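# Move clothes rail from wall hooks onto counter

## Task

Lift the clothes rail off both wall hooks and set it down lying flat on the counter. It must end up no more than 30° away from parallel with the wall, with its centre laterally between the two hooks and 18 to 28 cm out from the wall. Release it and pull the gripper away: if the gripper still has the rail when it is checked, the task fails, and the rail must stay put on its own without the robot supporting it.

## Robot and tools

Robot: one 7-joint arm with a parallel two-finger gripper. Nothing may be knocked or placed off the table; that is a failure. Occasionally an outside force briefly pulls on a held part or shoves a loose object, so grip firmly and recheck.

Frame: the scene frame has its origin on the table surface right under the arm base, +z up, +x forward, +y to the left when facing along +x. All printed positions are in metres in this frame. The base may be slightly tilted relative to the table, and the reported hand position can be off, more so when the arm is stretched out.

Tool execute_actions, argument actions: a list holding at most one item, or empty. An empty list ({"actions": []}) commands nothing and just reports the state. An item with only steps (1 to 300) is a wait: no new command, returns after that many control steps (1/30 s each) since the previous result, with your reply time counted in. An item with rows is a motion: rows is a list of 1 to 15 rows, steps is 1 to 15 (default 15). Each row drives one control step; if there are fewer rows than steps, the final row is held for the remainder. Optional pictures (true/false) controls whether camera images come back.

Each row is exactly 8 numbers for the single arm: seven absolute joint target angles in radians (not offsets), in the column order printed by Joint positions, then the gripper opening. Joint order and stated ranges: waist -6.283 to 6.283, shoulder -2.059 to 2.094, upper arm roll -6.283 to 6.283, elbow -0.192 to 3.927, forearm roll -6.283 to 6.283, wrist pitch -1.693 to 3.142, wrist roll -6.283 to 6.283. Real ends may differ by up to 0.010 rad. A call is rejected (nothing sent) if any target exceeds its range by over 0.010 rad and is further out than that joint's last reported angle. Targets past the real end are clipped there and the result may say "joint sent to its limit", possibly about an earlier action; absence of that message does not prove more room. The opening is absolute, from -1 (closed) to +1 (fully open, pad gap 0.084 m).

Motion limits: target speed up to 3.14 rad/s with 0.16 s to accelerate; joints are coordinated to arrive together. Each step the target is kept within 0.623 rad of the measured angle, and if the targets would move the gripper more than 70 mm from where it is, all are scaled back. Far moves therefore need several calls. Between calls the arm keeps heading to the last row sent until it nearly stops, is blocked, or a step is HELD.

Gripper geometry: fingers point along the gripper's +z axis and close along its y axis. end_effector_position is the point between the pads when closed, roughly 2 cm short of the fingertips; on closing the tips advance about 10 mm along +z.

Gripping: grip_measured reports the actual opening on the same -1..1 scale. To hold, command an opening well below grip_measured; a bigger gap means a harder squeeze (about 24 N per pad max for parts up to about 6 cm wide). Closing quickly can push harder and even bounce the fingers open. Commanding the grip_measured value itself still presses lightly on parts up to about 6 cm, less for wider ones, which may slip.

Result lines: end_effector_position, end_effector_quat_wxyz and velocities (m/s, rad/s); Joint positions and Joint velocities in column order plus pad gap (m, m/s); grip_measured; joint torques in joint order (total drive output, nonzero in free air, with per-unit offset, scale and noise). "joint command not followed" means a clearance check (mount blocks and posts count as the arm) altered or blocked targets. HELD marks steps where your row was not fully sent.

Faults to avoid: if contact torque reaches a load limit (waist 45.5, shoulder 45.5, upper arm roll 27.3, elbow 27.3, forearm roll 27.3, wrist pitch 18.2, wrist roll 18.2 N m, including held weight), the arm stops, backs that joint off, pauses 10 s and drops the rest of the call. Holding loads heats motors: MOTOR HOT appears from 65 °C; at 80 °C an OVER-TEMPERATURE FAULT brakes the arm until it cools. Avoid drops, slips, slamming, hard impacts and heavy pushing; move smoothly and efficiently.

Cameras: cam_high and cam_low, each 672x504. Calibration (scene 1, may be slightly off): cam_high pos_world=[0.426225, 0.641088, 1.12167], fovy 43.836°; cam_low pos_world=[0.297639, -0.793974, 0.1683], fovy 53.269°. Full K, D and T_world_to_cam are given with the session.

Tool zoom_image: camera ("cam_high" or "cam_low") and region [x0, y0, x1, y1] in image pixels from the top-left, at most 504 by 504; returns an enlarged view of that camera's latest image.

Tool finished_scene: argument scene, the current scene's number (1 to 2). Only call it after the rail is released and the gripper is clear. Replying without any tool call ends everything.

Each tool is called by a JSON object that holds its "op" and its "data", one argument or row to a line.

## Session

{"op": "execute_actions", "data": {
  "actions": []
}}

Scene clock: 0.00 s of 4700.00 s.
end_effector_position=(+0.2268, -0.3959, +0.3472) grip_measured=+1.00 end_effector_quat_wxyz=(-0.203, -0.154, +0.948, +0.191) end_effector_velocity=(+0.001, +0.000, -0.000) end_effector_angular_velocity=(+0.001, -0.000, +0.001)
Joint positions: [-1.036  0.566 -0.065  1.584  0.069  1.576  1.481  0.084]
Joint velocities: [ 0.    -0.     0.001 -0.     0.    -0.     0.    -0.   ]
Joint torques (N m, as the arm reports them, + toward a larger angle): no reading
Motor temperatures (°C, as the motors report them): [28 29 27 29 27 29 27]

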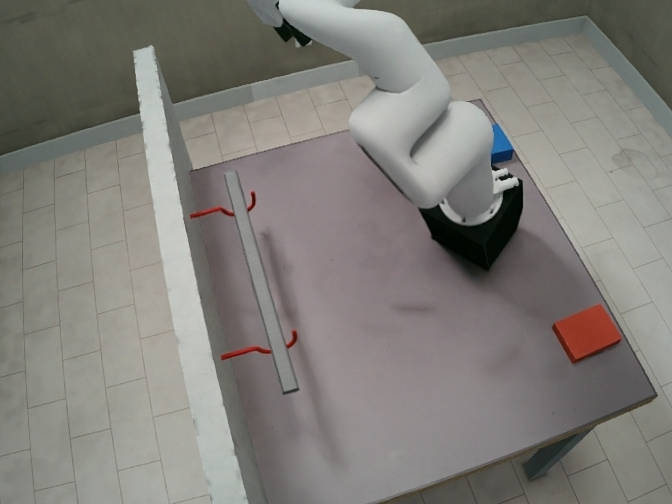

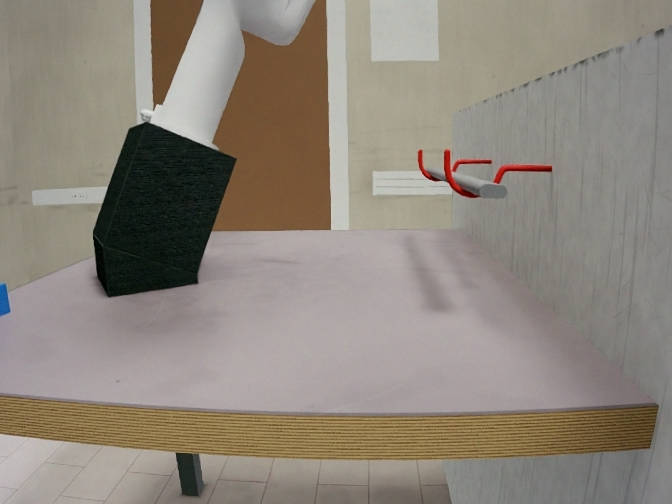

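{"op": "execute_actions", "data": {
  "actions": [
    {"rows":[[0,0.566,-0.065,1.584,0.069,1.576,1.481,1]],"steps":15}
  ],
  "pictures": false
}}

Scene clock: 19.13 s of 4700.00 s.
end_effector_position=(+0.3448, -0.3225, +0.2866) grip_measured=+1.00 end_effector_quat_wxyz=(-0.257, -0.297, +0.894, +0.214) end_effector_velocity=(+0.251, +0.227, -0.147) end_effector_angular_velocity=(+0.260, +0.184, +0.726)
Joint positions: [-0.71   0.566 -0.064  1.584  0.069  1.576  1.481  0.084]
Joint velocities: [ 0.791 -0.     0.002  0.     0.001  0.    -0.001  0.   ]
Joint torques (N m, as the arm reports them, + toward a larger angle): [-13.38 -21.36 -11.75  11.89  -0.81  -0.01  -0.17]
Motor temperatures (°C, as the motors report them): [29 32 29 35 27 29 27]
Steps of this call (steps 1 to 90: nothing new was sent; then 15.63 s passed at rest; steps 91 to 105: all 15 steps of this action). Readings (joint positions):
91: [-1.036 0.566 -0.065 1.584 0.069 1.576 1.481]
92: [-1.034 0.566 -0.065 1.584 0.068 1.576 1.481]
94: [-1.008 0.566 -0.073 1.583 0.068 1.576 1.481]
98: [-0.894 0.566 -0.063 1.584 0.069 1.576 1.481]
105: the state above

{"op": "execute_actions", "data": {
  "actions": [
    {"steps":20}
  ]
}}

Scene clock: 29.57 s of 4700.00 s.
end_effector_position=(+0.4114, -0.2413, +0.2443) grip_measured=+1.00 end_effector_quat_wxyz=(-0.311, -0.399, +0.834, +0.221) end_effector_velocity=(+0.000, +0.000, -0.000) end_effector_angular_velocity=(+0.000, +0.000, +0.000)
Joint positions: [-0.399  0.564 -0.128  1.581  0.064  1.582  1.483  0.084]
Joint velocities: [ 0. -0.  0.  0.  0.  0.  0.  0.]
Joint torques (N m, as the arm reports them, + toward a larger angle): [-11.59 -22.2  -11.6   11.33  -1.03   0.24  -0.2 ]
Motor temperatures (°C, as the motors report them): [29 33 30 36 27 29 27]
TORQUE FAULT: the external load on joint 3 (upper arm roll) reached its load limit, and the arm stopped for 10 seconds. The arm's remaining commands of this call were not run. Joint 3 (upper arm roll) moved back by up to 3 degrees. The arm holds there, with its grip as last carried out, and accepts commands again: back off and push less far. The arm stops again, at the same cost, whenever a joint's load reaches its limit.
The stop began at step 13 of this call (marked STOPPED below). From that step on the arm followed nothing that you had sent. Nothing is kept back now, and the robot has no last target.
Steps of this call (steps 1 to 12: the robot went on to your last target; steps 13 to 313: the stop). Readings (joint positions):
1: [-0.684 0.566 -0.064 1.584 0.069 1.576 1.481]
2: [-0.658 0.566 -0.064 1.584 0.069 1.576 1.481]
4: [-0.605 0.566 -0.064 1.584 0.069 1.576 1.481]
8: [-0.500 0.566 -0.064 1.584 0.069 1.576 1.481]
13: [-0.398 0.562 -0.080 1.580 0.062 1.584 1.483] STOPPED
313: the state above

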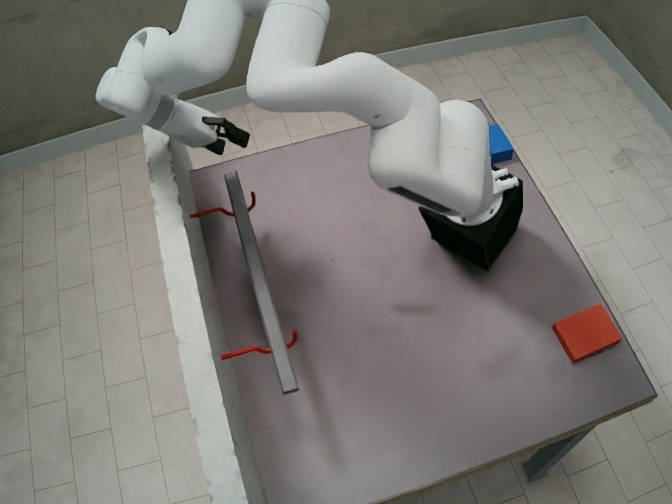

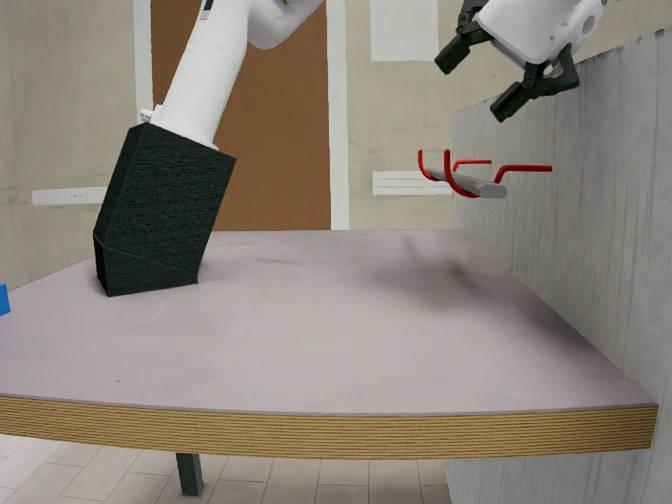

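{"op": "execute_actions", "data": {
  "actions": [
    {"rows":[[-0.6,0.3,-0.065,1.584,0.069,1.9,1.481,1]],"steps":15}
  ],
  "pictures": false
}}

{"op": "execute_actions", "data": {
  "actions": [
    {"steps":20}
  ],
  "pictures": false
}}

Scene clock: 37.63 s of 4700.00 s.
end_effector_position=(+0.3858, -0.2169, +0.3896) grip_measured=+1.00 end_effector_quat_wxyz=(-0.274, -0.346, +0.863, +0.246) end_effector_velocity=(-0.036, +0.034, +0.144) end_effector_angular_velocity=(+0.001, -0.043, -0.131)
Joint positions: [-0.585  0.318 -0.073  1.587  0.068  1.872  1.481  0.084]
Joint velocities: [-0.186 -0.248  0.048  0.015  0.003  0.284  0.     0.   ]
Joint torques (N m, as the arm reports them, + toward a larger angle): [ -5.33 -11.27  -6.98   9.51  -0.6   -0.26  -0.11]
Motor temperatures (°C, as the motors report them): [29 34 30 36 27 29 27]
Steps of this call (steps 1 to 90: nothing new was sent; then 4.57 s passed at rest; steps 91 to 105: all 15 steps of this action). Readings (joint positions):
91: [-0.399 0.564 -0.128 1.581 0.064 1.582 1.483]
92: [-0.400 0.562 -0.127 1.581 0.064 1.584 1.483]
94: [-0.417 0.542 -0.116 1.577 0.065 1.617 1.482]
98: [-0.487 0.448 -0.102 1.585 0.066 1.720 1.482]
105: the state above

Scene clock: 38.30 s of 4700.00 s.
end_effector_position=(+0.3817, -0.2116, +0.3992) grip_measured=+1.00 end_effector_quat_wxyz=(-0.272, -0.342, +0.863, +0.252) end_effector_velocity=(-0.000, +0.000, +0.001) end_effector_angular_velocity=(+0.000, -0.000, +0.000)
Joint positions: [-0.6    0.3   -0.065  1.584  0.069  1.9    1.481  0.084]
Joint velocities: [-0.    -0.002 -0.     0.    -0.     0.002 -0.001 -0.   ]
Joint torques (N m, as the arm reports them, + toward a larger angle): [-10.38 -18.86 -10.23  12.42  -1.21   0.24  -0.36]
Motor temperatures (°C, as the motors report them): [29 34 30 36 27 29 27]
Steps of this call (steps 1 to 20: the robot went on to your last target). Readings (joint positions):
1: [-0.590 0.312 -0.071 1.587 0.068 1.880 1.481]
2: [-0.593 0.308 -0.069 1.586 0.069 1.886 1.481]
4: [-0.595 0.306 -0.066 1.583 0.069 1.893 1.481]
8: [-0.598 0.303 -0.064 1.583 0.069 1.898 1.481]
20: the state above

{"op": "execute_actions", "data": {
  "actions": [
    {"rows":[[-0.6,0.3,-0.065,1.584,0.069,1.3,1.481,1]],"steps":15}
  ],
  "pictures": false
}}

{"op": "execute_actions", "data": {
  "actions": [
    {"steps":15}
  ],
  "pictures": false
}}

Scene clock: 45.23 s of 4700.00 s.
end_effector_position=(+0.4784, -0.3146, +0.3844) grip_measured=+1.00 end_effector_quat_wxyz=(-0.191, -0.409, +0.893, +0.001) end_effector_velocity=(+0.110, -0.095, +0.024) end_effector_angular_velocity=(-0.367, -0.374, +0.200)
Joint positions: [-0.6    0.3   -0.065  1.585  0.069  1.354  1.481  0.084]
Joint velocities: [-0.    -0.006  0.    -0.    -0.    -0.556 -0.002 -0.   ]
Joint torques (N m, as the arm reports them, + toward a larger angle): [-10.41 -18.91 -10.69  12.8   -0.62  -0.14  -0.3 ]
Motor temperatures (°C, as the motors report them): [29 33 30 37 27 29 27]
Steps of this call (steps 1 to 15: the robot went on to your last target; steps 16 to 90: nothing new was sent; then 3.43 s passed at rest; steps 91 to 105: all 15 steps of this action). Readings (joint positions):
91: [-0.600 0.300 -0.065 1.584 0.069 1.900 1.481]
92: [-0.600 0.300 -0.065 1.584 0.069 1.898 1.481]
94: [-0.600 0.300 -0.065 1.583 0.069 1.864 1.481]
98: [-0.600 0.300 -0.065 1.584 0.069 1.666 1.481]
105: the state above

Scene clock: 45.73 s of 4700.00 s.
end_effector_position=(+0.4883, -0.3235, +0.3861) grip_measured=+1.00 end_effector_quat_wxyz=(-0.183, -0.413, +0.892, -0.022) end_effector_velocity=(+0.001, -0.001, +0.000) end_effector_angular_velocity=(-0.003, -0.003, +0.002)
Joint positions: [-0.6    0.3   -0.065  1.584  0.069  1.3    1.481  0.084]
Joint velocities: [-0.     0.     0.     0.    -0.    -0.004 -0.     0.   ]
Joint torques (N m, as the arm reports them, + toward a larger angle): [-10.87 -19.79 -11.18  13.67  -0.64  -0.87  -0.29]
Motor temperatures (°C, as the motors report them): [29 33 30 37 27 29 27]
Steps of this call (steps 1 to 15: the robot went on to your last target). Readings (joint positions):
1: [-0.600 0.299 -0.065 1.585 0.069 1.338 1.481]
2: [-0.600 0.300 -0.065 1.585 0.069 1.327 1.481]
4: [-0.600 0.300 -0.065 1.584 0.069 1.314 1.481]
8: [-0.600 0.300 -0.065 1.584 0.069 1.304 1.481]
15: the state above

{"op": "execute_actions", "data": {
  "actions": [
    {"rows":[[-0.6,0.1,-0.065,1.3,0.069,0.9,1.481,1]],"steps":15}
  ],
  "pictures": false
}}

{"op": "execute_actions", "data": {
  "actions": [
    {"steps":15}
  ]
}}

Scene clock: 50.33 s of 4700.00 s.
end_effector_position=(+0.5047, -0.3328, +0.4112) grip_measured=+1.00 end_effector_quat_wxyz=(-0.126, -0.432, +0.878, -0.162) end_effector_velocity=(-0.002, +0.000, -0.011) end_effector_angular_velocity=(-0.044, -0.047, +0.029)
Joint positions: [-0.6    0.107 -0.065  1.31   0.069  0.915  1.481  0.084]
Joint velocities: [ 0.003 -0.043  0.007 -0.113  0.    -0.141  0.    -0.   ]
Joint torques (N m, as the arm reports them, + toward a larger angle): [ -9.38 -17.3  -11.08  14.73  -0.2   -1.31  -0.34]
Motor temperatures (°C, as the motors report them): [29 34 31 38 27 30 27]
Steps of this call (steps 1 to 15: the robot went on to your last target; steps 16 to 90: nothing new was sent; then 1.10 s passed at rest; steps 91 to 105: all 15 steps of this action). Readings (joint positions):
91: [-0.600 0.300 -0.065 1.584 0.069 1.300 1.481]
92: [-0.600 0.299 -0.065 1.582 0.069 1.297 1.481]
94: [-0.600 0.284 -0.065 1.559 0.069 1.264 1.481]
98: [-0.600 0.180 -0.065 1.412 0.069 1.060 1.481]
105: the state above

Scene clock: 50.83 s of 4700.00 s.
end_effector_position=(+0.5052, -0.3330, +0.4123) grip_measured=+1.00 end_effector_quat_wxyz=(-0.124, -0.432, +0.877, -0.167) end_effector_velocity=(+0.000, +0.000, +0.001) end_effector_angular_velocity=(-0.001, -0.002, +0.001)
Joint positions: [-0.6    0.1   -0.065  1.3    0.069  0.9    1.481  0.084]
Joint velocities: [ 0.    -0.002  0.    -0.001  0.    -0.002  0.    -0.   ]
Joint torques (N m, as the arm reports them, + toward a larger angle): [ -9.37 -17.18 -10.86  14.06  -0.17  -1.3   -0.42]
Motor temperatures (°C, as the motors report them): [29 33 31 38 27 30 27]
Steps of this call (steps 1 to 15: the robot went on to your last target). Readings (joint positions):
1: [-0.600 0.106 -0.065 1.307 0.069 0.911 1.481]
2: [-0.600 0.105 -0.065 1.305 0.069 0.908 1.481]
4: [-0.600 0.103 -0.065 1.303 0.069 0.904 1.481]
8: [-0.600 0.101 -0.065 1.301 0.069 0.901 1.481]
15: the state above

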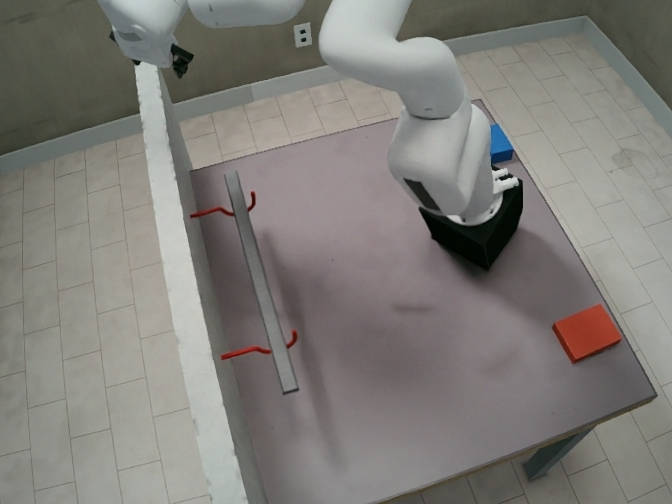

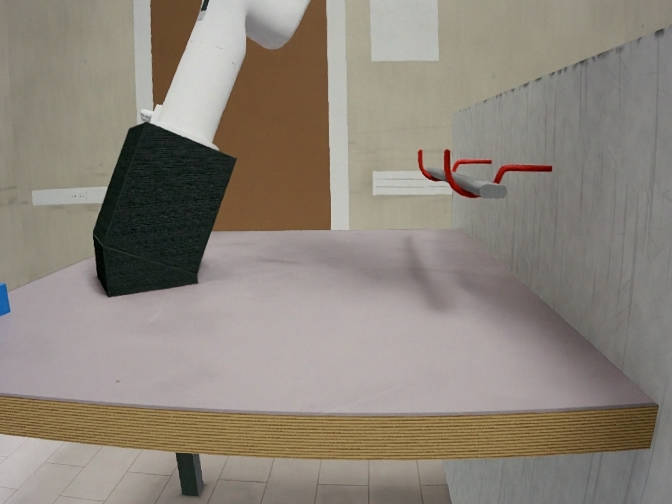

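{"op": "execute_actions", "data": {
  "actions": [
    {"rows":[[-0.6,-0.467,-0.065,0.36,0.069,0.527,1.481,1]],"steps":15}
  ],
  "pictures": false
}}

{"op": "execute_actions", "data": {
  "actions": [
    {"steps":40}
  ],
  "pictures": false
}}

Scene clock: 82.53 s of 4700.00 s.
end_effector_position=(+0.4143, -0.2663, +0.3874) grip_measured=+1.00 end_effector_quat_wxyz=(-0.102, -0.431, +0.874, -0.200) end_effector_velocity=(-0.272, +0.136, -0.212) end_effector_angular_velocity=(+0.157, +0.138, -0.097)
Joint positions: [-0.6   -0.279 -0.065  0.75   0.069  0.652  1.481  0.084]
Joint velocities: [ 0.    -0.543  0.001 -1.135  0.    -0.365 -0.001  0.   ]
Joint torques (N m, as the arm reports them, + toward a larger angle): [ -4.94 -11.79  -8.79  14.66   0.1   -1.61  -0.38]
Motor temperatures (°C, as the motors report them): [29 33 31 41 27 30 27]
Steps of this call (steps 1 to 15: the robot went on to your last target; steps 16 to 90: nothing new was sent; then 28.20 s passed at rest; steps 91 to 105: all 15 steps of this action). Readings (joint positions):
91: [-0.600 0.100 -0.065 1.300 0.069 0.900 1.481]
92: [-0.600 0.098 -0.065 1.298 0.069 0.898 1.481]
94: [-0.600 0.072 -0.065 1.264 0.069 0.878 1.481]
98: [-0.600 -0.108 -0.065 1.063 0.069 0.764 1.481]
105: the state above

Scene clock: 83.87 s of 4700.00 s.
end_effector_position=(+0.3165, -0.2147, +0.3135) grip_measured=+1.00 end_effector_quat_wxyz=(-0.114, -0.425, +0.883, -0.165) end_effector_velocity=(-0.000, -0.000, +0.000) end_effector_angular_velocity=(-0.000, -0.001, -0.002)
Joint positions: [-0.6   -0.467 -0.065  0.36   0.069  0.527  1.481  0.084]
Joint velocities: [-0.001 -0.     0.    -0.     0.     0.     0.002 -0.   ]
Joint torques (N m, as the arm reports them, + toward a larger angle): [-2.41 -6.6  -6.41 12.82  0.12 -1.2  -0.27]
Motor temperatures (°C, as the motors report them): [29 33 31 41 27 30 27]
Steps of this call (steps 1 to 30: the robot went on to your last target; steps 31 to 40: nothing new was sent). Readings (joint positions):
1: [-0.600 -0.297 -0.065 0.712 0.069 0.639 1.481]
2: [-0.600 -0.316 -0.065 0.674 0.069 0.627 1.481]
4: [-0.600 -0.352 -0.065 0.598 0.069 0.603 1.481]
8: [-0.600 -0.422 -0.065 0.452 0.069 0.557 1.481]
40: the state above
The arm was judged still, so your last target was given up. Only a new action makes it travel on or press farther. Fingers that are still opening or closing keep moving.

{"op": "execute_actions", "data": {
  "actions": [
    {"rows":[[0.011,-0.467,-0.065,0.36,0.069,0.527,1.481,1]],"steps":15}
  ],
  "pictures": false
}}

{"op": "execute_actions", "data": {
  "actions": [
    {"steps":25}
  ]
}}

Scene clock: 87.33 s of 4700.00 s.
end_effector_position=(+0.3855, -0.0877, +0.2566) grip_measured=+1.00 end_effector_quat_wxyz=(-0.094, -0.602, +0.786, -0.101) end_effector_velocity=(+0.100, +0.355, -0.126) end_effector_angular_velocity=(+0.348, +0.249, +0.974)
Joint positions: [-0.173 -0.467 -0.065  0.36   0.069  0.527  1.481  0.084]
Joint velocities: [ 1.066 -0.    -0.003 -0.001  0.    -0.     0.     0.   ]
Joint torques (N m, as the arm reports them, + toward a larger angle): [-1.84 -8.6  -5.32 11.26  0.18 -1.   -0.47]
Motor temperatures (°C, as the motors report them): [29 32 31 41 27 30 27]
Steps of this call (steps 1 to 89: nothing new was sent; steps 90 to 104: all 15 steps of this action). Readings (joint positions):
90: [-0.600 -0.467 -0.065 0.360 0.069 0.527 1.481]
91: [-0.598 -0.467 -0.065 0.360 0.069 0.527 1.481]
93: [-0.567 -0.467 -0.068 0.360 0.069 0.527 1.481]
97: [-0.422 -0.467 -0.064 0.360 0.069 0.527 1.481]
104: the state above

Scene clock: 88.17 s of 4700.00 s.
end_effector_position=(+0.3970, -0.0247, +0.2364) grip_measured=+1.00 end_effector_quat_wxyz=(-0.084, -0.671, +0.733, -0.072) end_effector_velocity=(+0.000, +0.000, -0.000) end_effector_angular_velocity=(+0.000, -0.001, -0.000)
Joint positions: [ 0.011 -0.467 -0.065  0.36   0.069  0.527  1.481  0.084]
Joint velocities: [ 0.001  0.     0.     0.    -0.    -0.001  0.002 -0.   ]
Joint torques (N m, as the arm reports them, + toward a larger angle): [-1.34 -9.1  -4.39 11.38  0.29 -1.17 -0.31]
Motor temperatures (°C, as the motors report them): [29 32 30 41 27 30 27]
Steps of this call (steps 1 to 25: the robot went on to your last target). Readings (joint positions):
1: [-0.137 -0.467 -0.065 0.360 0.069 0.527 1.481]
2: [-0.102 -0.467 -0.065 0.360 0.069 0.527 1.481]
4: [-0.045 -0.467 -0.063 0.360 0.069 0.527 1.481]
8: [-0.003 -0.467 -0.065 0.360 0.069 0.527 1.481]
25: the state above

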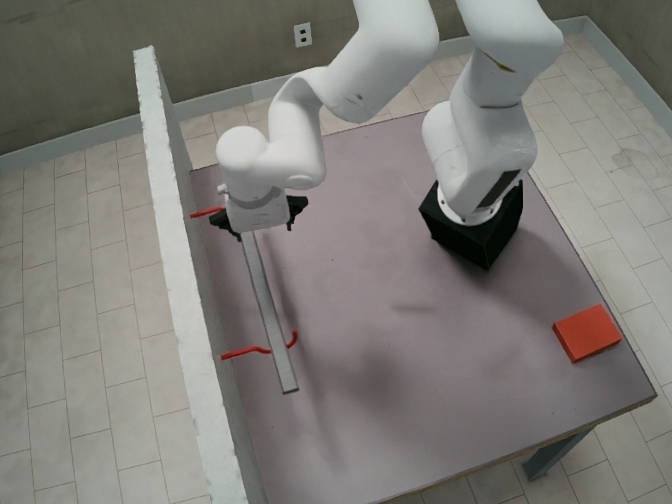

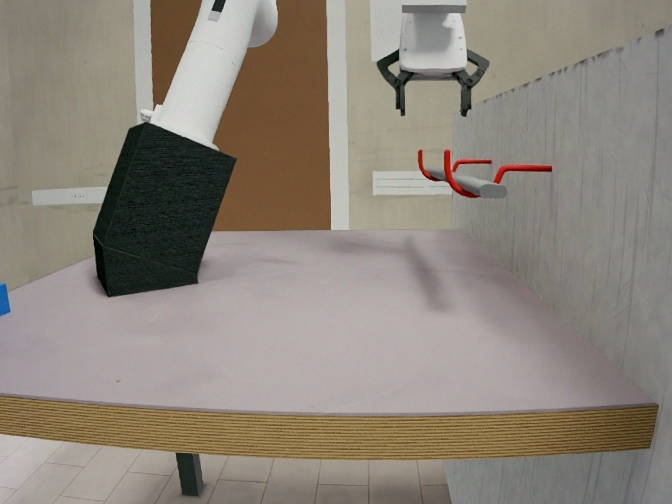

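{"op": "execute_actions", "data": {
  "actions": [
    {"rows":[[0.06,-0.187,-0.065,0.359,0.069,0.233,1.481,1]],"steps":15}
  ],
  "pictures": false
}}

{"op": "execute_actions", "data": {
  "actions": [
    {"steps":25}
  ]
}}

Scene clock: 96.10 s of 4700.00 s.
end_effector_position=(+0.4005, -0.0337, +0.1705) grip_measured=+1.00 end_effector_quat_wxyz=(+0.090, +0.684, -0.719, +0.082) end_effector_velocity=(+0.010, -0.003, -0.010) end_effector_angular_velocity=(-0.009, -0.032, +0.015)
Joint positions: [ 0.059 -0.195 -0.065  0.36   0.069  0.241  1.481  0.084]
Joint velocities: [ 0.011  0.059 -0.003  0.009  0.    -0.085  0.    -0.   ]
Joint torques (N m, as the arm reports them, + toward a larger angle): [ -2.78 -11.5   -4.86   8.25   0.22  -0.55  -0.25]
Motor temperatures (°C, as the motors report them): [28 32 30 40 27 30 27]
Steps of this call (steps 1 to 15: the robot went on to your last target; steps 16 to 90: nothing new was sent; then 4.43 s passed at rest; steps 91 to 105: all 15 steps of this action). Readings (joint positions):
91: [0.011 -0.467 -0.065 0.360 0.069 0.527 1.481]
92: [0.011 -0.465 -0.065 0.360 0.069 0.524 1.481]
94: [0.016 -0.437 -0.066 0.362 0.069 0.490 1.481]
98: [0.045 -0.271 -0.064 0.359 0.069 0.325 1.481]
105: the state above

Scene clock: 96.93 s of 4700.00 s.
end_effector_position=(+0.4000, -0.0339, +0.1684) grip_measured=+1.00 end_effector_quat_wxyz=(+0.090, +0.685, -0.719, +0.082) end_effector_velocity=(-0.000, +0.000, -0.000) end_effector_angular_velocity=(+0.000, +0.001, +0.003)
Joint positions: [ 0.06  -0.187 -0.065  0.359  0.069  0.233  1.481  0.084]
Joint velocities: [ 0.001  0.     0.    -0.     0.     0.    -0.002 -0.   ]
Joint torques (N m, as the arm reports them, + toward a larger angle): [ -2.49 -11.3   -4.95   8.45   0.42  -1.13  -0.39]
Motor temperatures (°C, as the motors report them): [28 32 30 39 27 30 27]
Steps of this call (steps 1 to 15: the robot went on to your last target; steps 16 to 25: nothing new was sent). Readings (joint positions):
1: [0.059 -0.193 -0.065 0.360 0.069 0.239 1.481]
2: [0.059 -0.192 -0.065 0.360 0.069 0.237 1.481]
4: [0.059 -0.190 -0.065 0.359 0.069 0.235 1.481]
8: [0.060 -0.188 -0.065 0.359 0.069 0.234 1.481]
25: the state above
The arm was judged still, so your last target was given up. Only a new action makes it travel on or press farther. Fingers that are still opening or closing keep moving.

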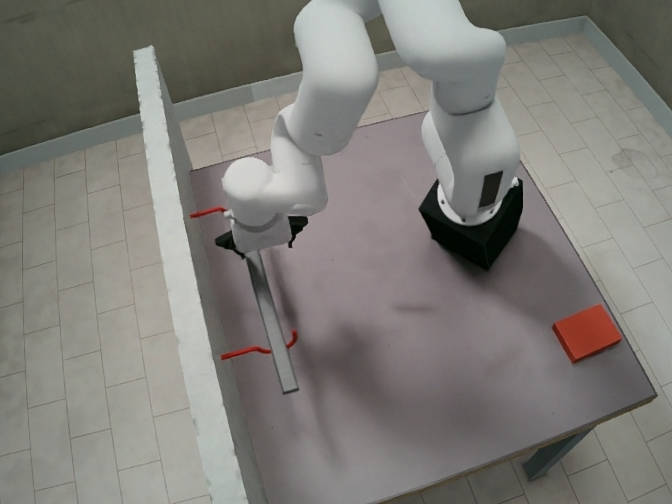

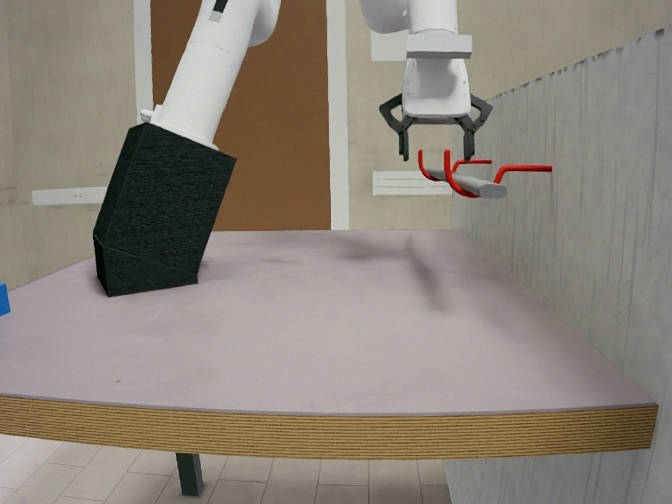

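{"op": "execute_actions", "data": {
  "actions": [
    {"rows":[[0.089,-0.022,-0.065,0.358,0.069,0.06,1.481,1]],"steps":15}
  ],
  "pictures": false
}}

{"op": "execute_actions", "data": {
  "actions": [
    {"steps":15}
  ]
}}

Scene clock: 101.33 s of 4700.00 s.
end_effector_position=(+0.3923, -0.0378, +0.1298) grip_measured=+1.00 end_effector_quat_wxyz=(+0.094, +0.694, -0.708, +0.087) end_effector_velocity=(+0.001, -0.002, -0.005) end_effector_angular_velocity=(-0.004, -0.009, +0.004)
Joint positions: [ 0.088 -0.025 -0.065  0.357  0.069  0.064  1.481  0.084]
Joint velocities: [ 0.004  0.027 -0.001  0.001  0.    -0.035  0.001 -0.   ]
Joint torques (N m, as the arm reports them, + toward a larger angle): [ -2.94 -12.01  -5.17   6.45   0.58  -1.13  -0.3 ]
Motor temperatures (°C, as the motors report them): [28 32 29 38 27 30 27]
Steps of this call (steps 1 to 90: nothing new was sent; then 0.90 s passed at rest; steps 91 to 105: all 15 steps of this action). Readings (joint positions):
91: [0.060 -0.187 -0.065 0.359 0.069 0.233 1.481]
92: [0.060 -0.185 -0.065 0.359 0.069 0.230 1.481]
94: [0.065 -0.157 -0.066 0.361 0.069 0.196 1.481]
98: [0.083 -0.055 -0.065 0.359 0.069 0.097 1.481]
105: the state above

Scene clock: 101.83 s of 4700.00 s.
end_effector_position=(+0.3926, -0.0379, +0.1292) grip_measured=+1.00 end_effector_quat_wxyz=(+0.094, +0.694, -0.708, +0.087) end_effector_velocity=(+0.000, -0.000, -0.000) end_effector_angular_velocity=(-0.000, +0.000, +0.002)
Joint positions: [ 0.089 -0.022 -0.065  0.358  0.069  0.06   1.481  0.084]
Joint velocities: [-0.001  0.001  0.     0.     0.    -0.001 -0.002  0.   ]
Joint torques (N m, as the arm reports them, + toward a larger angle): [ -2.99 -12.36  -5.12   6.24   0.43  -1.07  -0.26]
Motor temperatures (°C, as the motors report them): [28 31 29 38 27 30 27]
Steps of this call (steps 1 to 15: the robot went on to your last target). Readings (joint positions):
1: [0.089 -0.025 -0.065 0.357 0.069 0.063 1.481]
2: [0.089 -0.024 -0.065 0.358 0.069 0.062 1.481]
4: [0.089 -0.023 -0.065 0.358 0.069 0.061 1.481]
8: [0.089 -0.022 -0.065 0.358 0.069 0.060 1.481]
15: the state above
The arm was judged still, so your last target was given up. Only a new action makes it travel on or press farther. Fingers that are still opening or closing keep moving.

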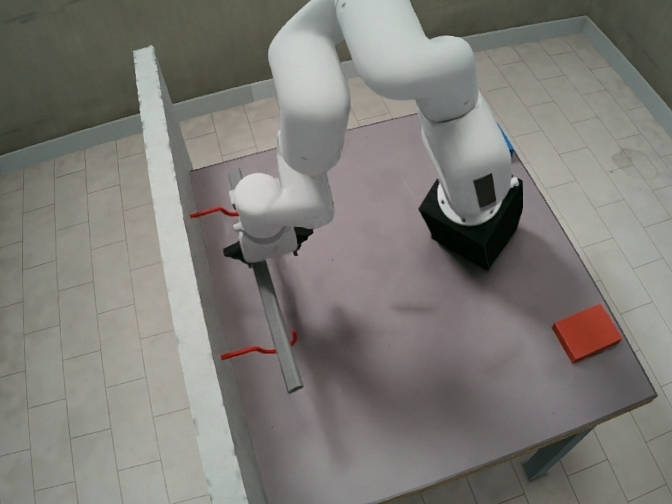

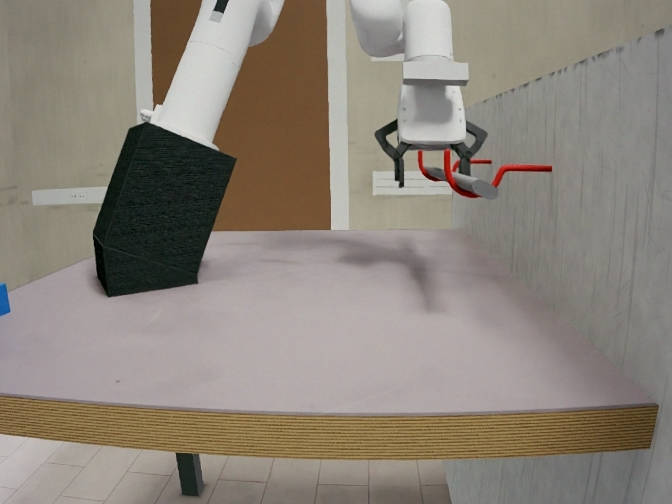

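Close.

{"op": "execute_actions", "data": {
  "actions": [
    {"rows":[[0.089,-0.022,-0.065,0.358,0.069,0.06,1.481,-1]],"steps":15}
  ],
  "pictures": false
}}

{"op": "execute_actions", "data": {
  "actions": [
    {"steps":15}
  ],
  "pictures": false
}}

Scene clock: 105.37 s of 4700.00 s.
end_effector_position=(+0.4059, -0.0375, +0.1340) grip_measured=-0.55 end_effector_quat_wxyz=(+0.084, +0.696, -0.707, +0.098) end_effector_velocity=(+0.033, -0.000, +0.009) end_effector_angular_velocity=(-0.006, -0.067, +0.016)
Joint positions: [ 0.089 -0.026 -0.065  0.374  0.069  0.05   1.481  0.02 ]
Joint velocities: [-0.     0.009 -0.001  0.049  0.    -0.029 -0.    -0.079]
Joint torques (N m, as the arm reports them, + toward a larger angle): [ -2.17  -2.23  -4.2  -10.37   0.31   5.81  -0.42]
Motor temperatures (°C, as the motors report them): [28 31 29 37 27 30 27]
Steps of this call (steps 1 to 90: nothing new was sent; then 0.03 s passed at rest; steps 91 to 105: all 15 steps of this action). Readings (joint positions):
91: [0.089 -0.022 -0.065 0.358 0.069 0.060 1.481]
92: [0.089 -0.022 -0.065 0.359 0.069 0.059 1.481]
94: [0.089 -0.024 -0.065 0.362 0.069 0.057 1.481]
98: [0.089 -0.025 -0.065 0.365 0.069 0.055 1.481]
105: the state above

Scene clock: 105.87 s of 4700.00 s.
end_effector_position=(+0.4073, -0.0375, +0.1337) grip_measured=-0.63 end_effector_quat_wxyz=(+0.084, +0.696, -0.706, +0.099) end_effector_velocity=(-0.000, -0.000, -0.000) end_effector_angular_velocity=(-0.000, +0.001, -0.001)
Joint positions: [ 0.089 -0.022 -0.065  0.378  0.069  0.048  1.481  0.016]
Joint velocities: [ 0.     0.001 -0.    -0.    -0.     0.     0.    -0.   ]
Joint torques (N m, as the arm reports them, + toward a larger angle): [-2.13 -3.62 -4.64 -9.91  0.56  5.44 -0.31]
Motor temperatures (°C, as the motors report them): [28 31 29 37 27 30 27]
Steps of this call (steps 1 to 15: the robot went on to your last target). Readings (joint positions):
1: [0.089 -0.025 -0.065 0.376 0.069 0.049 1.481]
2: [0.089 -0.025 -0.065 0.376 0.069 0.049 1.481]
4: [0.089 -0.024 -0.065 0.377 0.069 0.048 1.481]
8: [0.089 -0.023 -0.065 0.378 0.069 0.048 1.481]
15: the state above
The arm was judged still, so your last target was given up. Only a new action makes it travel on or press farther. Fingers that are still opening or closing keep moving.

{"op": "execute_actions", "data": {
  "actions": [
    {"rows":[[0.011,-0.467,-0.065,0.385,0.069,0.54,1.481,-1]],"steps":15}
  ],
  "pictures": false
}}

{"op": "execute_actions", "data": {
  "actions": [
    {"steps":25}
  ]
}}

Scene clock: 110.17 s of 4700.00 s.
end_effector_position=(+0.4063, -0.0251, +0.2357) grip_measured=-0.67 end_effector_quat_wxyz=(+0.081, +0.672, -0.732, +0.076) end_effector_velocity=(-0.014, +0.018, +0.060) end_effector_angular_velocity=(+0.024, +0.031, -0.019)
Joint positions: [ 0.015 -0.441 -0.066  0.382  0.069  0.512  1.481  0.015]
Joint velocities: [-0.038 -0.25   0.017  0.01  -0.001  0.298  0.004 -0.   ]
Joint torques (N m, as the arm reports them, + toward a larger angle): [-1.8  -7.11 -5.1  10.43  0.03 -1.26 -0.34]
Motor temperatures (°C, as the motors report them): [28 31 29 37 27 32 27]
Steps of this call (steps 1 to 90: nothing new was sent; then 0.80 s passed at rest; steps 91 to 105: all 15 steps of this action). Readings (joint positions):
91: [0.089 -0.022 -0.065 0.378 0.069 0.048 1.481]
92: [0.089 -0.024 -0.065 0.378 0.069 0.050 1.481]
94: [0.084 -0.051 -0.064 0.376 0.069 0.086 1.481]
98: [0.054 -0.224 -0.064 0.372 0.069 0.283 1.480]
105: the state above

Scene clock: 111.00 s of 4700.00 s.
end_effector_position=(+0.4066, -0.0237, +0.2430) grip_measured=-0.67 end_effector_quat_wxyz=(+0.080, +0.672, -0.733, +0.076) end_effector_velocity=(+0.000, +0.000, +0.000) end_effector_angular_velocity=(+0.000, -0.001, +0.000)
Joint positions: [ 0.011 -0.467 -0.065  0.385  0.069  0.54   1.481  0.015]
Joint velocities: [ 0.    -0.001 -0.     0.     0.    -0.    -0.    -0.   ]
Joint torques (N m, as the arm reports them, + toward a larger angle): [-2.16 -9.9  -4.93 12.25  0.12 -1.35 -0.4 ]
Motor temperatures (°C, as the motors report them): [28 31 29 37 27 32 27]
Steps of this call (steps 1 to 25: the robot went on to your last target). Readings (joint positions):
1: [0.014 -0.448 -0.065 0.382 0.069 0.520 1.481]
2: [0.013 -0.452 -0.065 0.381 0.069 0.526 1.481]
4: [0.012 -0.458 -0.065 0.382 0.069 0.533 1.481]
8: [0.012 -0.463 -0.065 0.384 0.069 0.538 1.481]
25: the state above

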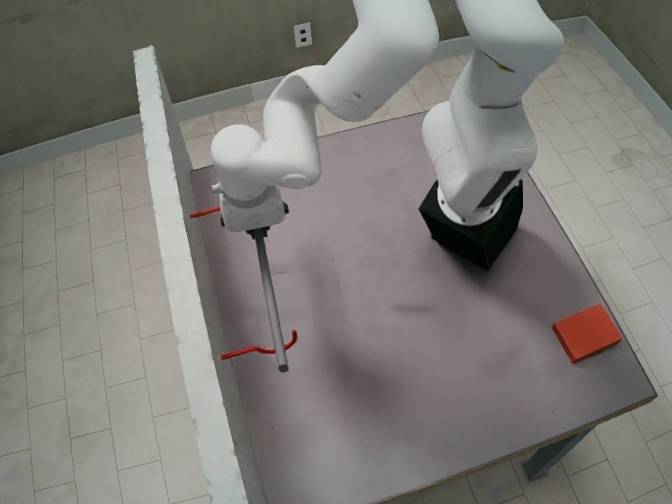

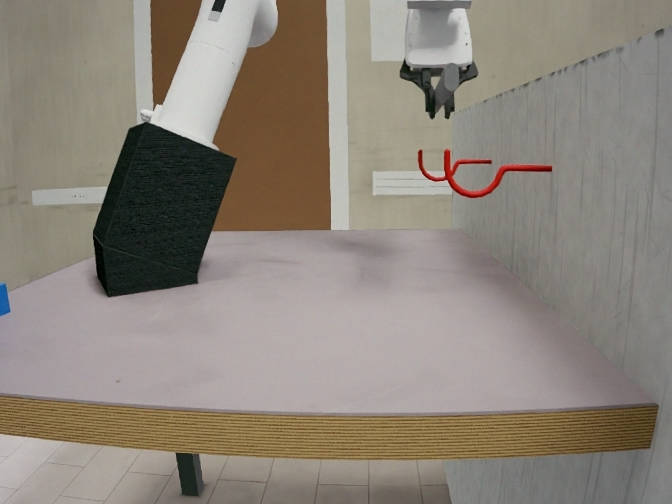

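{"op": "execute_actions", "data": {
  "actions": [
    {"rows":[[-0.10,-1.046,-0.065,-0.023,0.069,0.758,1.481,-1]],"steps":15}
  ],
  "pictures": false
}}

{"op": "execute_actions", "data": {
  "actions": [
    {"steps":30}
  ],
  "pictures": false
}}

Scene clock: 126.30 s of 4700.00 s.
end_effector_position=(+0.2810, -0.0216, +0.2457) grip_measured=-0.67 end_effector_quat_wxyz=(-0.084, -0.642, +0.759, -0.061) end_effector_velocity=(-0.134, +0.002, -0.043) end_effector_angular_velocity=(+0.016, +0.044, -0.083)
Joint positions: [-0.09  -0.993 -0.065  0.012  0.069  0.738  1.481  0.015]
Joint velocities: [-0.11  -0.573  0.004 -0.42  -0.     0.224  0.    -0.   ]
Joint torques (N m, as the arm reports them, + toward a larger angle): [ 2.08  2.66 -1.83 17.74 -0.16 -1.81 -0.32]
Motor temperatures (°C, as the motors report them): [28 31 29 38 27 31 27]
Steps of this call (steps 1 to 15: the robot went on to your last target; steps 16 to 90: nothing new was sent; then 11.80 s passed at rest; steps 91 to 105: all 15 steps of this action). Readings (joint positions):
91: [0.011 -0.467 -0.065 0.385 0.069 0.540 1.481]
92: [0.011 -0.469 -0.065 0.384 0.069 0.541 1.481]
94: [0.005 -0.499 -0.064 0.363 0.069 0.553 1.481]
98: [-0.031 -0.688 -0.066 0.230 0.069 0.623 1.481]
105: the state above

Scene clock: 127.30 s of 4700.00 s.
end_effector_position=(+0.2702, -0.0211, +0.2424) grip_measured=-0.67 end_effector_quat_wxyz=(-0.085, -0.640, +0.761, -0.059) end_effector_velocity=(+0.004, -0.002, +0.003) end_effector_angular_velocity=(-0.007, -0.011, +0.001)
Joint positions: [-0.099 -1.046 -0.065 -0.024  0.07   0.758  1.481  0.015]
Joint velocities: [-0.006 -0.002 -0.     0.007 -0.004 -0.003 -0.001  0.   ]
Joint torques (N m, as the arm reports them, + toward a larger angle): [-2.03 -1.7  -2.24 14.9  -1.85 -1.75 -0.26]
Motor temperatures (°C, as the motors report them): [28 31 29 38 27 31 27]
Steps of this call (steps 1 to 30: the robot went on to your last target). Readings (joint positions):
1: [-0.093 -1.008 -0.065 0.001 0.069 0.744 1.481]
2: [-0.095 -1.019 -0.065 -0.005 0.069 0.748 1.481]
4: [-0.097 -1.031 -0.065 -0.012 0.069 0.752 1.481]
8: [-0.099 -1.041 -0.065 -0.019 0.069 0.756 1.481]
30: the state above
The arm was judged still, so your last target was given up. Only a new action makes it travel on or press farther. Fingers that are still opening or closing keep moving.

{"op": "execute_actions", "data": {
  "actions": [
    {"rows":[[0.027,-0.207,-0.065,-0.033,0.069,-0.13,1.481,-1]],"steps":15}
  ],
  "pictures": false
}}

{"op": "execute_actions", "data": {
  "actions": [
    {"steps":30}
  ],
  "pictures": false
}}

Scene clock: 134.33 s of 4700.00 s.
end_effector_position=(+0.2653, -0.0442, +0.1487) grip_measured=-0.67 end_effector_quat_wxyz=(-0.107, -0.666, +0.733, -0.080) end_effector_velocity=(-0.038, -0.035, -0.109) end_effector_angular_velocity=(-0.119, -0.059, +0.136)
Joint positions: [ 0.016 -0.299 -0.065 -0.034  0.069 -0.018  1.481  0.015]
Joint velocities: [ 0.115  1.03  -0.001 -0.02   0.    -1.158  0.     0.   ]
Joint torques (N m, as the arm reports them, + toward a larger angle): [ -2.29 -16.86  -3.66   7.5    0.56  -0.66  -0.32]
Motor temperatures (°C, as the motors report them): [28 31 28 39 27 31 27]
Steps of this call (steps 1 to 90: nothing new was sent; then 3.53 s passed at rest; steps 91 to 105: all 15 steps of this action). Readings (joint positions):
91: [-0.100 -1.046 -0.065 -0.023 0.069 0.758 1.481]
92: [-0.100 -1.044 -0.065 -0.023 0.069 0.755 1.481]
94: [-0.093 -1.014 -0.065 -0.023 0.069 0.721 1.481]
98: [-0.047 -0.775 -0.065 -0.025 0.069 0.482 1.481]
105: the state above

Scene clock: 135.33 s of 4700.00 s.
end_effector_position=(+0.2651, -0.0474, +0.1403) grip_measured=-0.67 end_effector_quat_wxyz=(+0.104, +0.671, -0.729, +0.091) end_effector_velocity=(-0.000, +0.000, -0.000) end_effector_angular_velocity=(+0.000, +0.001, +0.002)
Joint positions: [ 0.027 -0.207 -0.065 -0.033  0.069 -0.13   1.481  0.015]
Joint velocities: [ 0.     0.     0.    -0.    -0.     0.    -0.001 -0.   ]
Joint torques (N m, as the arm reports them, + toward a larger angle): [-1.23 -7.38 -3.59  4.47  0.82 -1.3  -0.36]
Motor temperatures (°C, as the motors report them): [28 31 28 39 27 31 27]
Steps of this call (steps 1 to 30: the robot went on to your last target). Readings (joint positions):
1: [0.020 -0.271 -0.065 -0.034 0.069 -0.051 1.481]
2: [0.022 -0.252 -0.065 -0.034 0.069 -0.074 1.481]
4: [0.024 -0.231 -0.065 -0.033 0.069 -0.102 1.481]
8: [0.026 -0.215 -0.065 -0.032 0.069 -0.123 1.481]
30: the state above
The arm was judged still, so your last target was given up. Only a new action makes it travel on or press farther. Fingers that are still opening or closing keep moving.

{"op": "execute_actions", "data": {
  "actions": [
    {"rows":[[0.10,0.38,-0.065,0.14,0.069,-0.56,1.481,-1]],"steps":15}
  ],
  "pictures": false
}}

{"op": "execute_actions", "data": {
  "actions": [
    {"steps":30}
  ]
}}

Scene clock: 141.23 s of 4700.00 s.
end_effector_position=(+0.2696, -0.0619, +0.0711) grip_measured=-0.67 end_effector_quat_wxyz=(+0.118, +0.701, -0.695, +0.104) end_effector_velocity=(+0.015, -0.008, -0.033) end_effector_angular_velocity=(-0.022, -0.059, +0.066)
Joint positions: [ 0.096  0.352 -0.065  0.13   0.069 -0.537  1.481  0.015]
Joint velocities: [ 0.034  0.263 -0.006  0.095  0.    -0.244 -0.001 -0.   ]
Joint torques (N m, as the arm reports them, + toward a larger angle): [ -2.87 -13.88  -5.6   -1.17   1.25  -1.04  -0.41]
Motor temperatures (°C, as the motors report them): [28 31 28 37 27 31 27]
Steps of this call (steps 1 to 90: nothing new was sent; then 2.40 s passed at rest; steps 91 to 105: all 15 steps of this action). Readings (joint positions):
91: [0.027 -0.207 -0.065 -0.033 0.069 -0.130 1.481]
92: [0.027 -0.205 -0.065 -0.033 0.069 -0.132 1.481]
94: [0.031 -0.174 -0.065 -0.023 0.069 -0.157 1.481]
98: [0.061 0.066 -0.065 0.050 0.069 -0.332 1.481]
105: the state above

Scene clock: 142.23 s of 4700.00 s.
end_effector_position=(+0.2704, -0.0627, +0.0673) grip_measured=-0.67 end_effector_quat_wxyz=(+0.117, +0.703, -0.693, +0.106) end_effector_velocity=(-0.000, +0.000, -0.000) end_effector_angular_velocity=(+0.000, +0.001, +0.002)
Joint positions: [ 0.1    0.38  -0.065  0.14   0.069 -0.56   1.481  0.015]
Joint velocities: [ 0.001  0.     0.    -0.     0.    -0.    -0.001  0.   ]
Joint torques (N m, as the arm reports them, + toward a larger angle): [ -3.05 -11.36  -5.44  -1.48   1.05  -1.15  -0.45]
Motor temperatures (°C, as the motors report them): [28 31 28 36 27 31 27]
Steps of this call (steps 1 to 30: the robot went on to your last target). Readings (joint positions):
1: [0.097 0.359 -0.065 0.133 0.069 -0.543 1.481]
2: [0.098 0.364 -0.065 0.135 0.069 -0.548 1.481]
4: [0.099 0.371 -0.065 0.137 0.069 -0.554 1.481]
8: [0.100 0.376 -0.065 0.139 0.069 -0.558 1.481]
30: the state above
The arm was judged still, so your last target was given up. Only a new action makes it travel on or press farther. Fingers that are still opening or closing keep moving.

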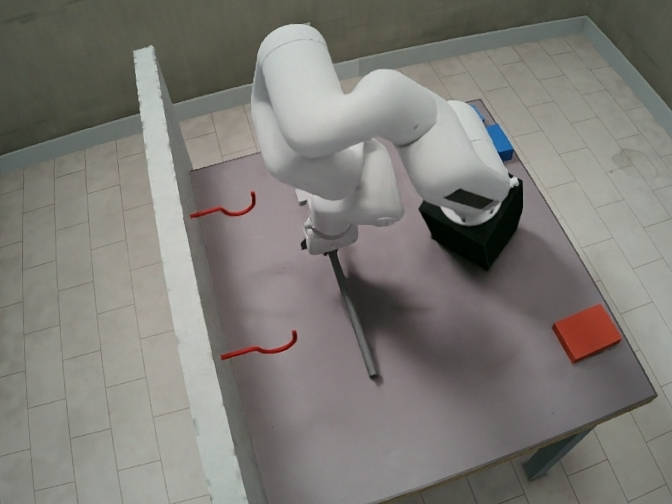

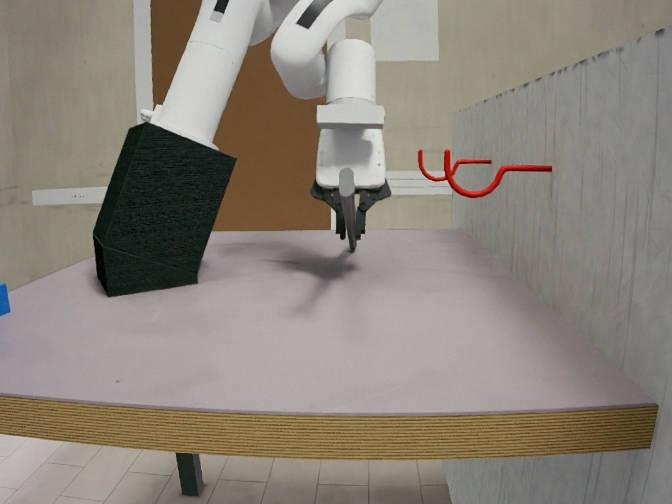

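{"op": "execute_actions", "data": {
  "actions": [
    {"rows":[[0.145,0.66,-0.065,0.223,0.069,-0.766,1.481,-1]],"steps":15}
  ],
  "pictures": false
}}

{"op": "execute_actions", "data": {
  "actions": [
    {"steps":25}
  ]
}}

Scene clock: 146.80 s of 4700.00 s.
end_effector_position=(+0.2554, -0.0654, +0.0274) grip_measured=-0.67 end_effector_quat_wxyz=(+0.119, +0.725, -0.670, +0.110) end_effector_velocity=(+0.003, -0.002, -0.008) end_effector_angular_velocity=(-0.004, -0.020, +0.017)
Joint positions: [ 0.144  0.652 -0.065  0.221  0.069 -0.76   1.481  0.015]
Joint velocities: [ 0.009  0.059 -0.002  0.024  0.001 -0.058  0.002 -0.   ]
Joint torques (N m, as the arm reports them, + toward a larger angle): [ -3.48 -11.78  -6.38  -4.38   1.33  -1.18  -0.34]
Motor temperatures (°C, as the motors report them): [28 31 28 35 27 31 27]
Steps of this call (steps 1 to 90: nothing new was sent; then 1.07 s passed at rest; steps 91 to 105: all 15 steps of this action). Readings (joint positions):
91: [0.100 0.380 -0.065 0.140 0.069 -0.560 1.481]
92: [0.100 0.382 -0.065 0.141 0.069 -0.562 1.481]
94: [0.105 0.412 -0.066 0.150 0.069 -0.587 1.481]
98: [0.132 0.579 -0.064 0.199 0.069 -0.704 1.481]
105: the state above

Scene clock: 147.63 s of 4700.00 s.
end_effector_position=(+0.2548, -0.0655, +0.0263) grip_measured=-0.67 end_effector_quat_wxyz=(+0.119, +0.725, -0.669, +0.110) end_effector_velocity=(-0.000, -0.000, +0.000) end_effector_angular_velocity=(-0.000, -0.000, -0.001)
Joint positions: [ 0.145  0.66  -0.065  0.223  0.069 -0.766  1.481  0.015]
Joint velocities: [ 0.     0.    -0.    -0.     0.     0.     0.001 -0.   ]
Joint torques (N m, as the arm reports them, + toward a larger angle): [ -3.51 -11.77  -6.3   -3.93   1.28  -1.09  -0.29]
Motor temperatures (°C, as the motors report them): [28 31 28 35 27 31 27]
Steps of this call (steps 1 to 15: the robot went on to your last target; steps 16 to 25: nothing new was sent). Readings (joint positions):
1: [0.144 0.654 -0.065 0.221 0.069 -0.762 1.481]
2: [0.144 0.655 -0.065 0.222 0.069 -0.763 1.481]
4: [0.145 0.657 -0.065 0.222 0.069 -0.765 1.481]
8: [0.145 0.659 -0.065 0.223 0.069 -0.766 1.481]
25: the state above
The arm was judged still, so your last target was given up. Only a new action makes it travel on or press farther. Fingers that are still opening or closing keep moving.

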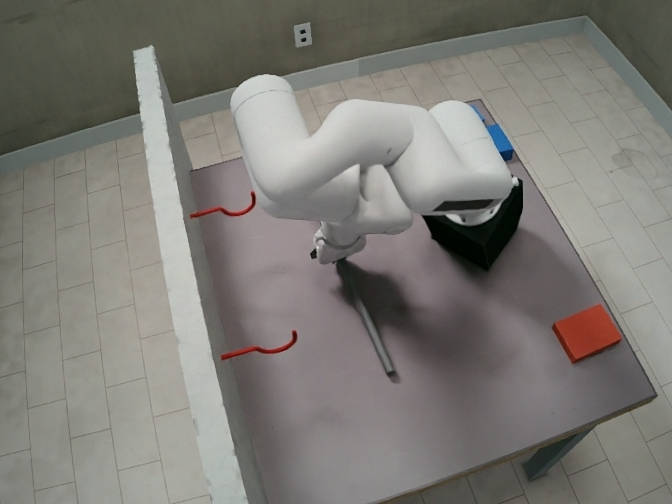

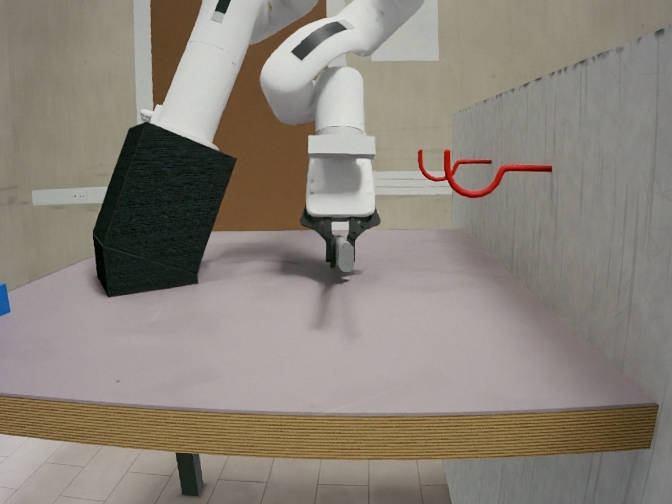

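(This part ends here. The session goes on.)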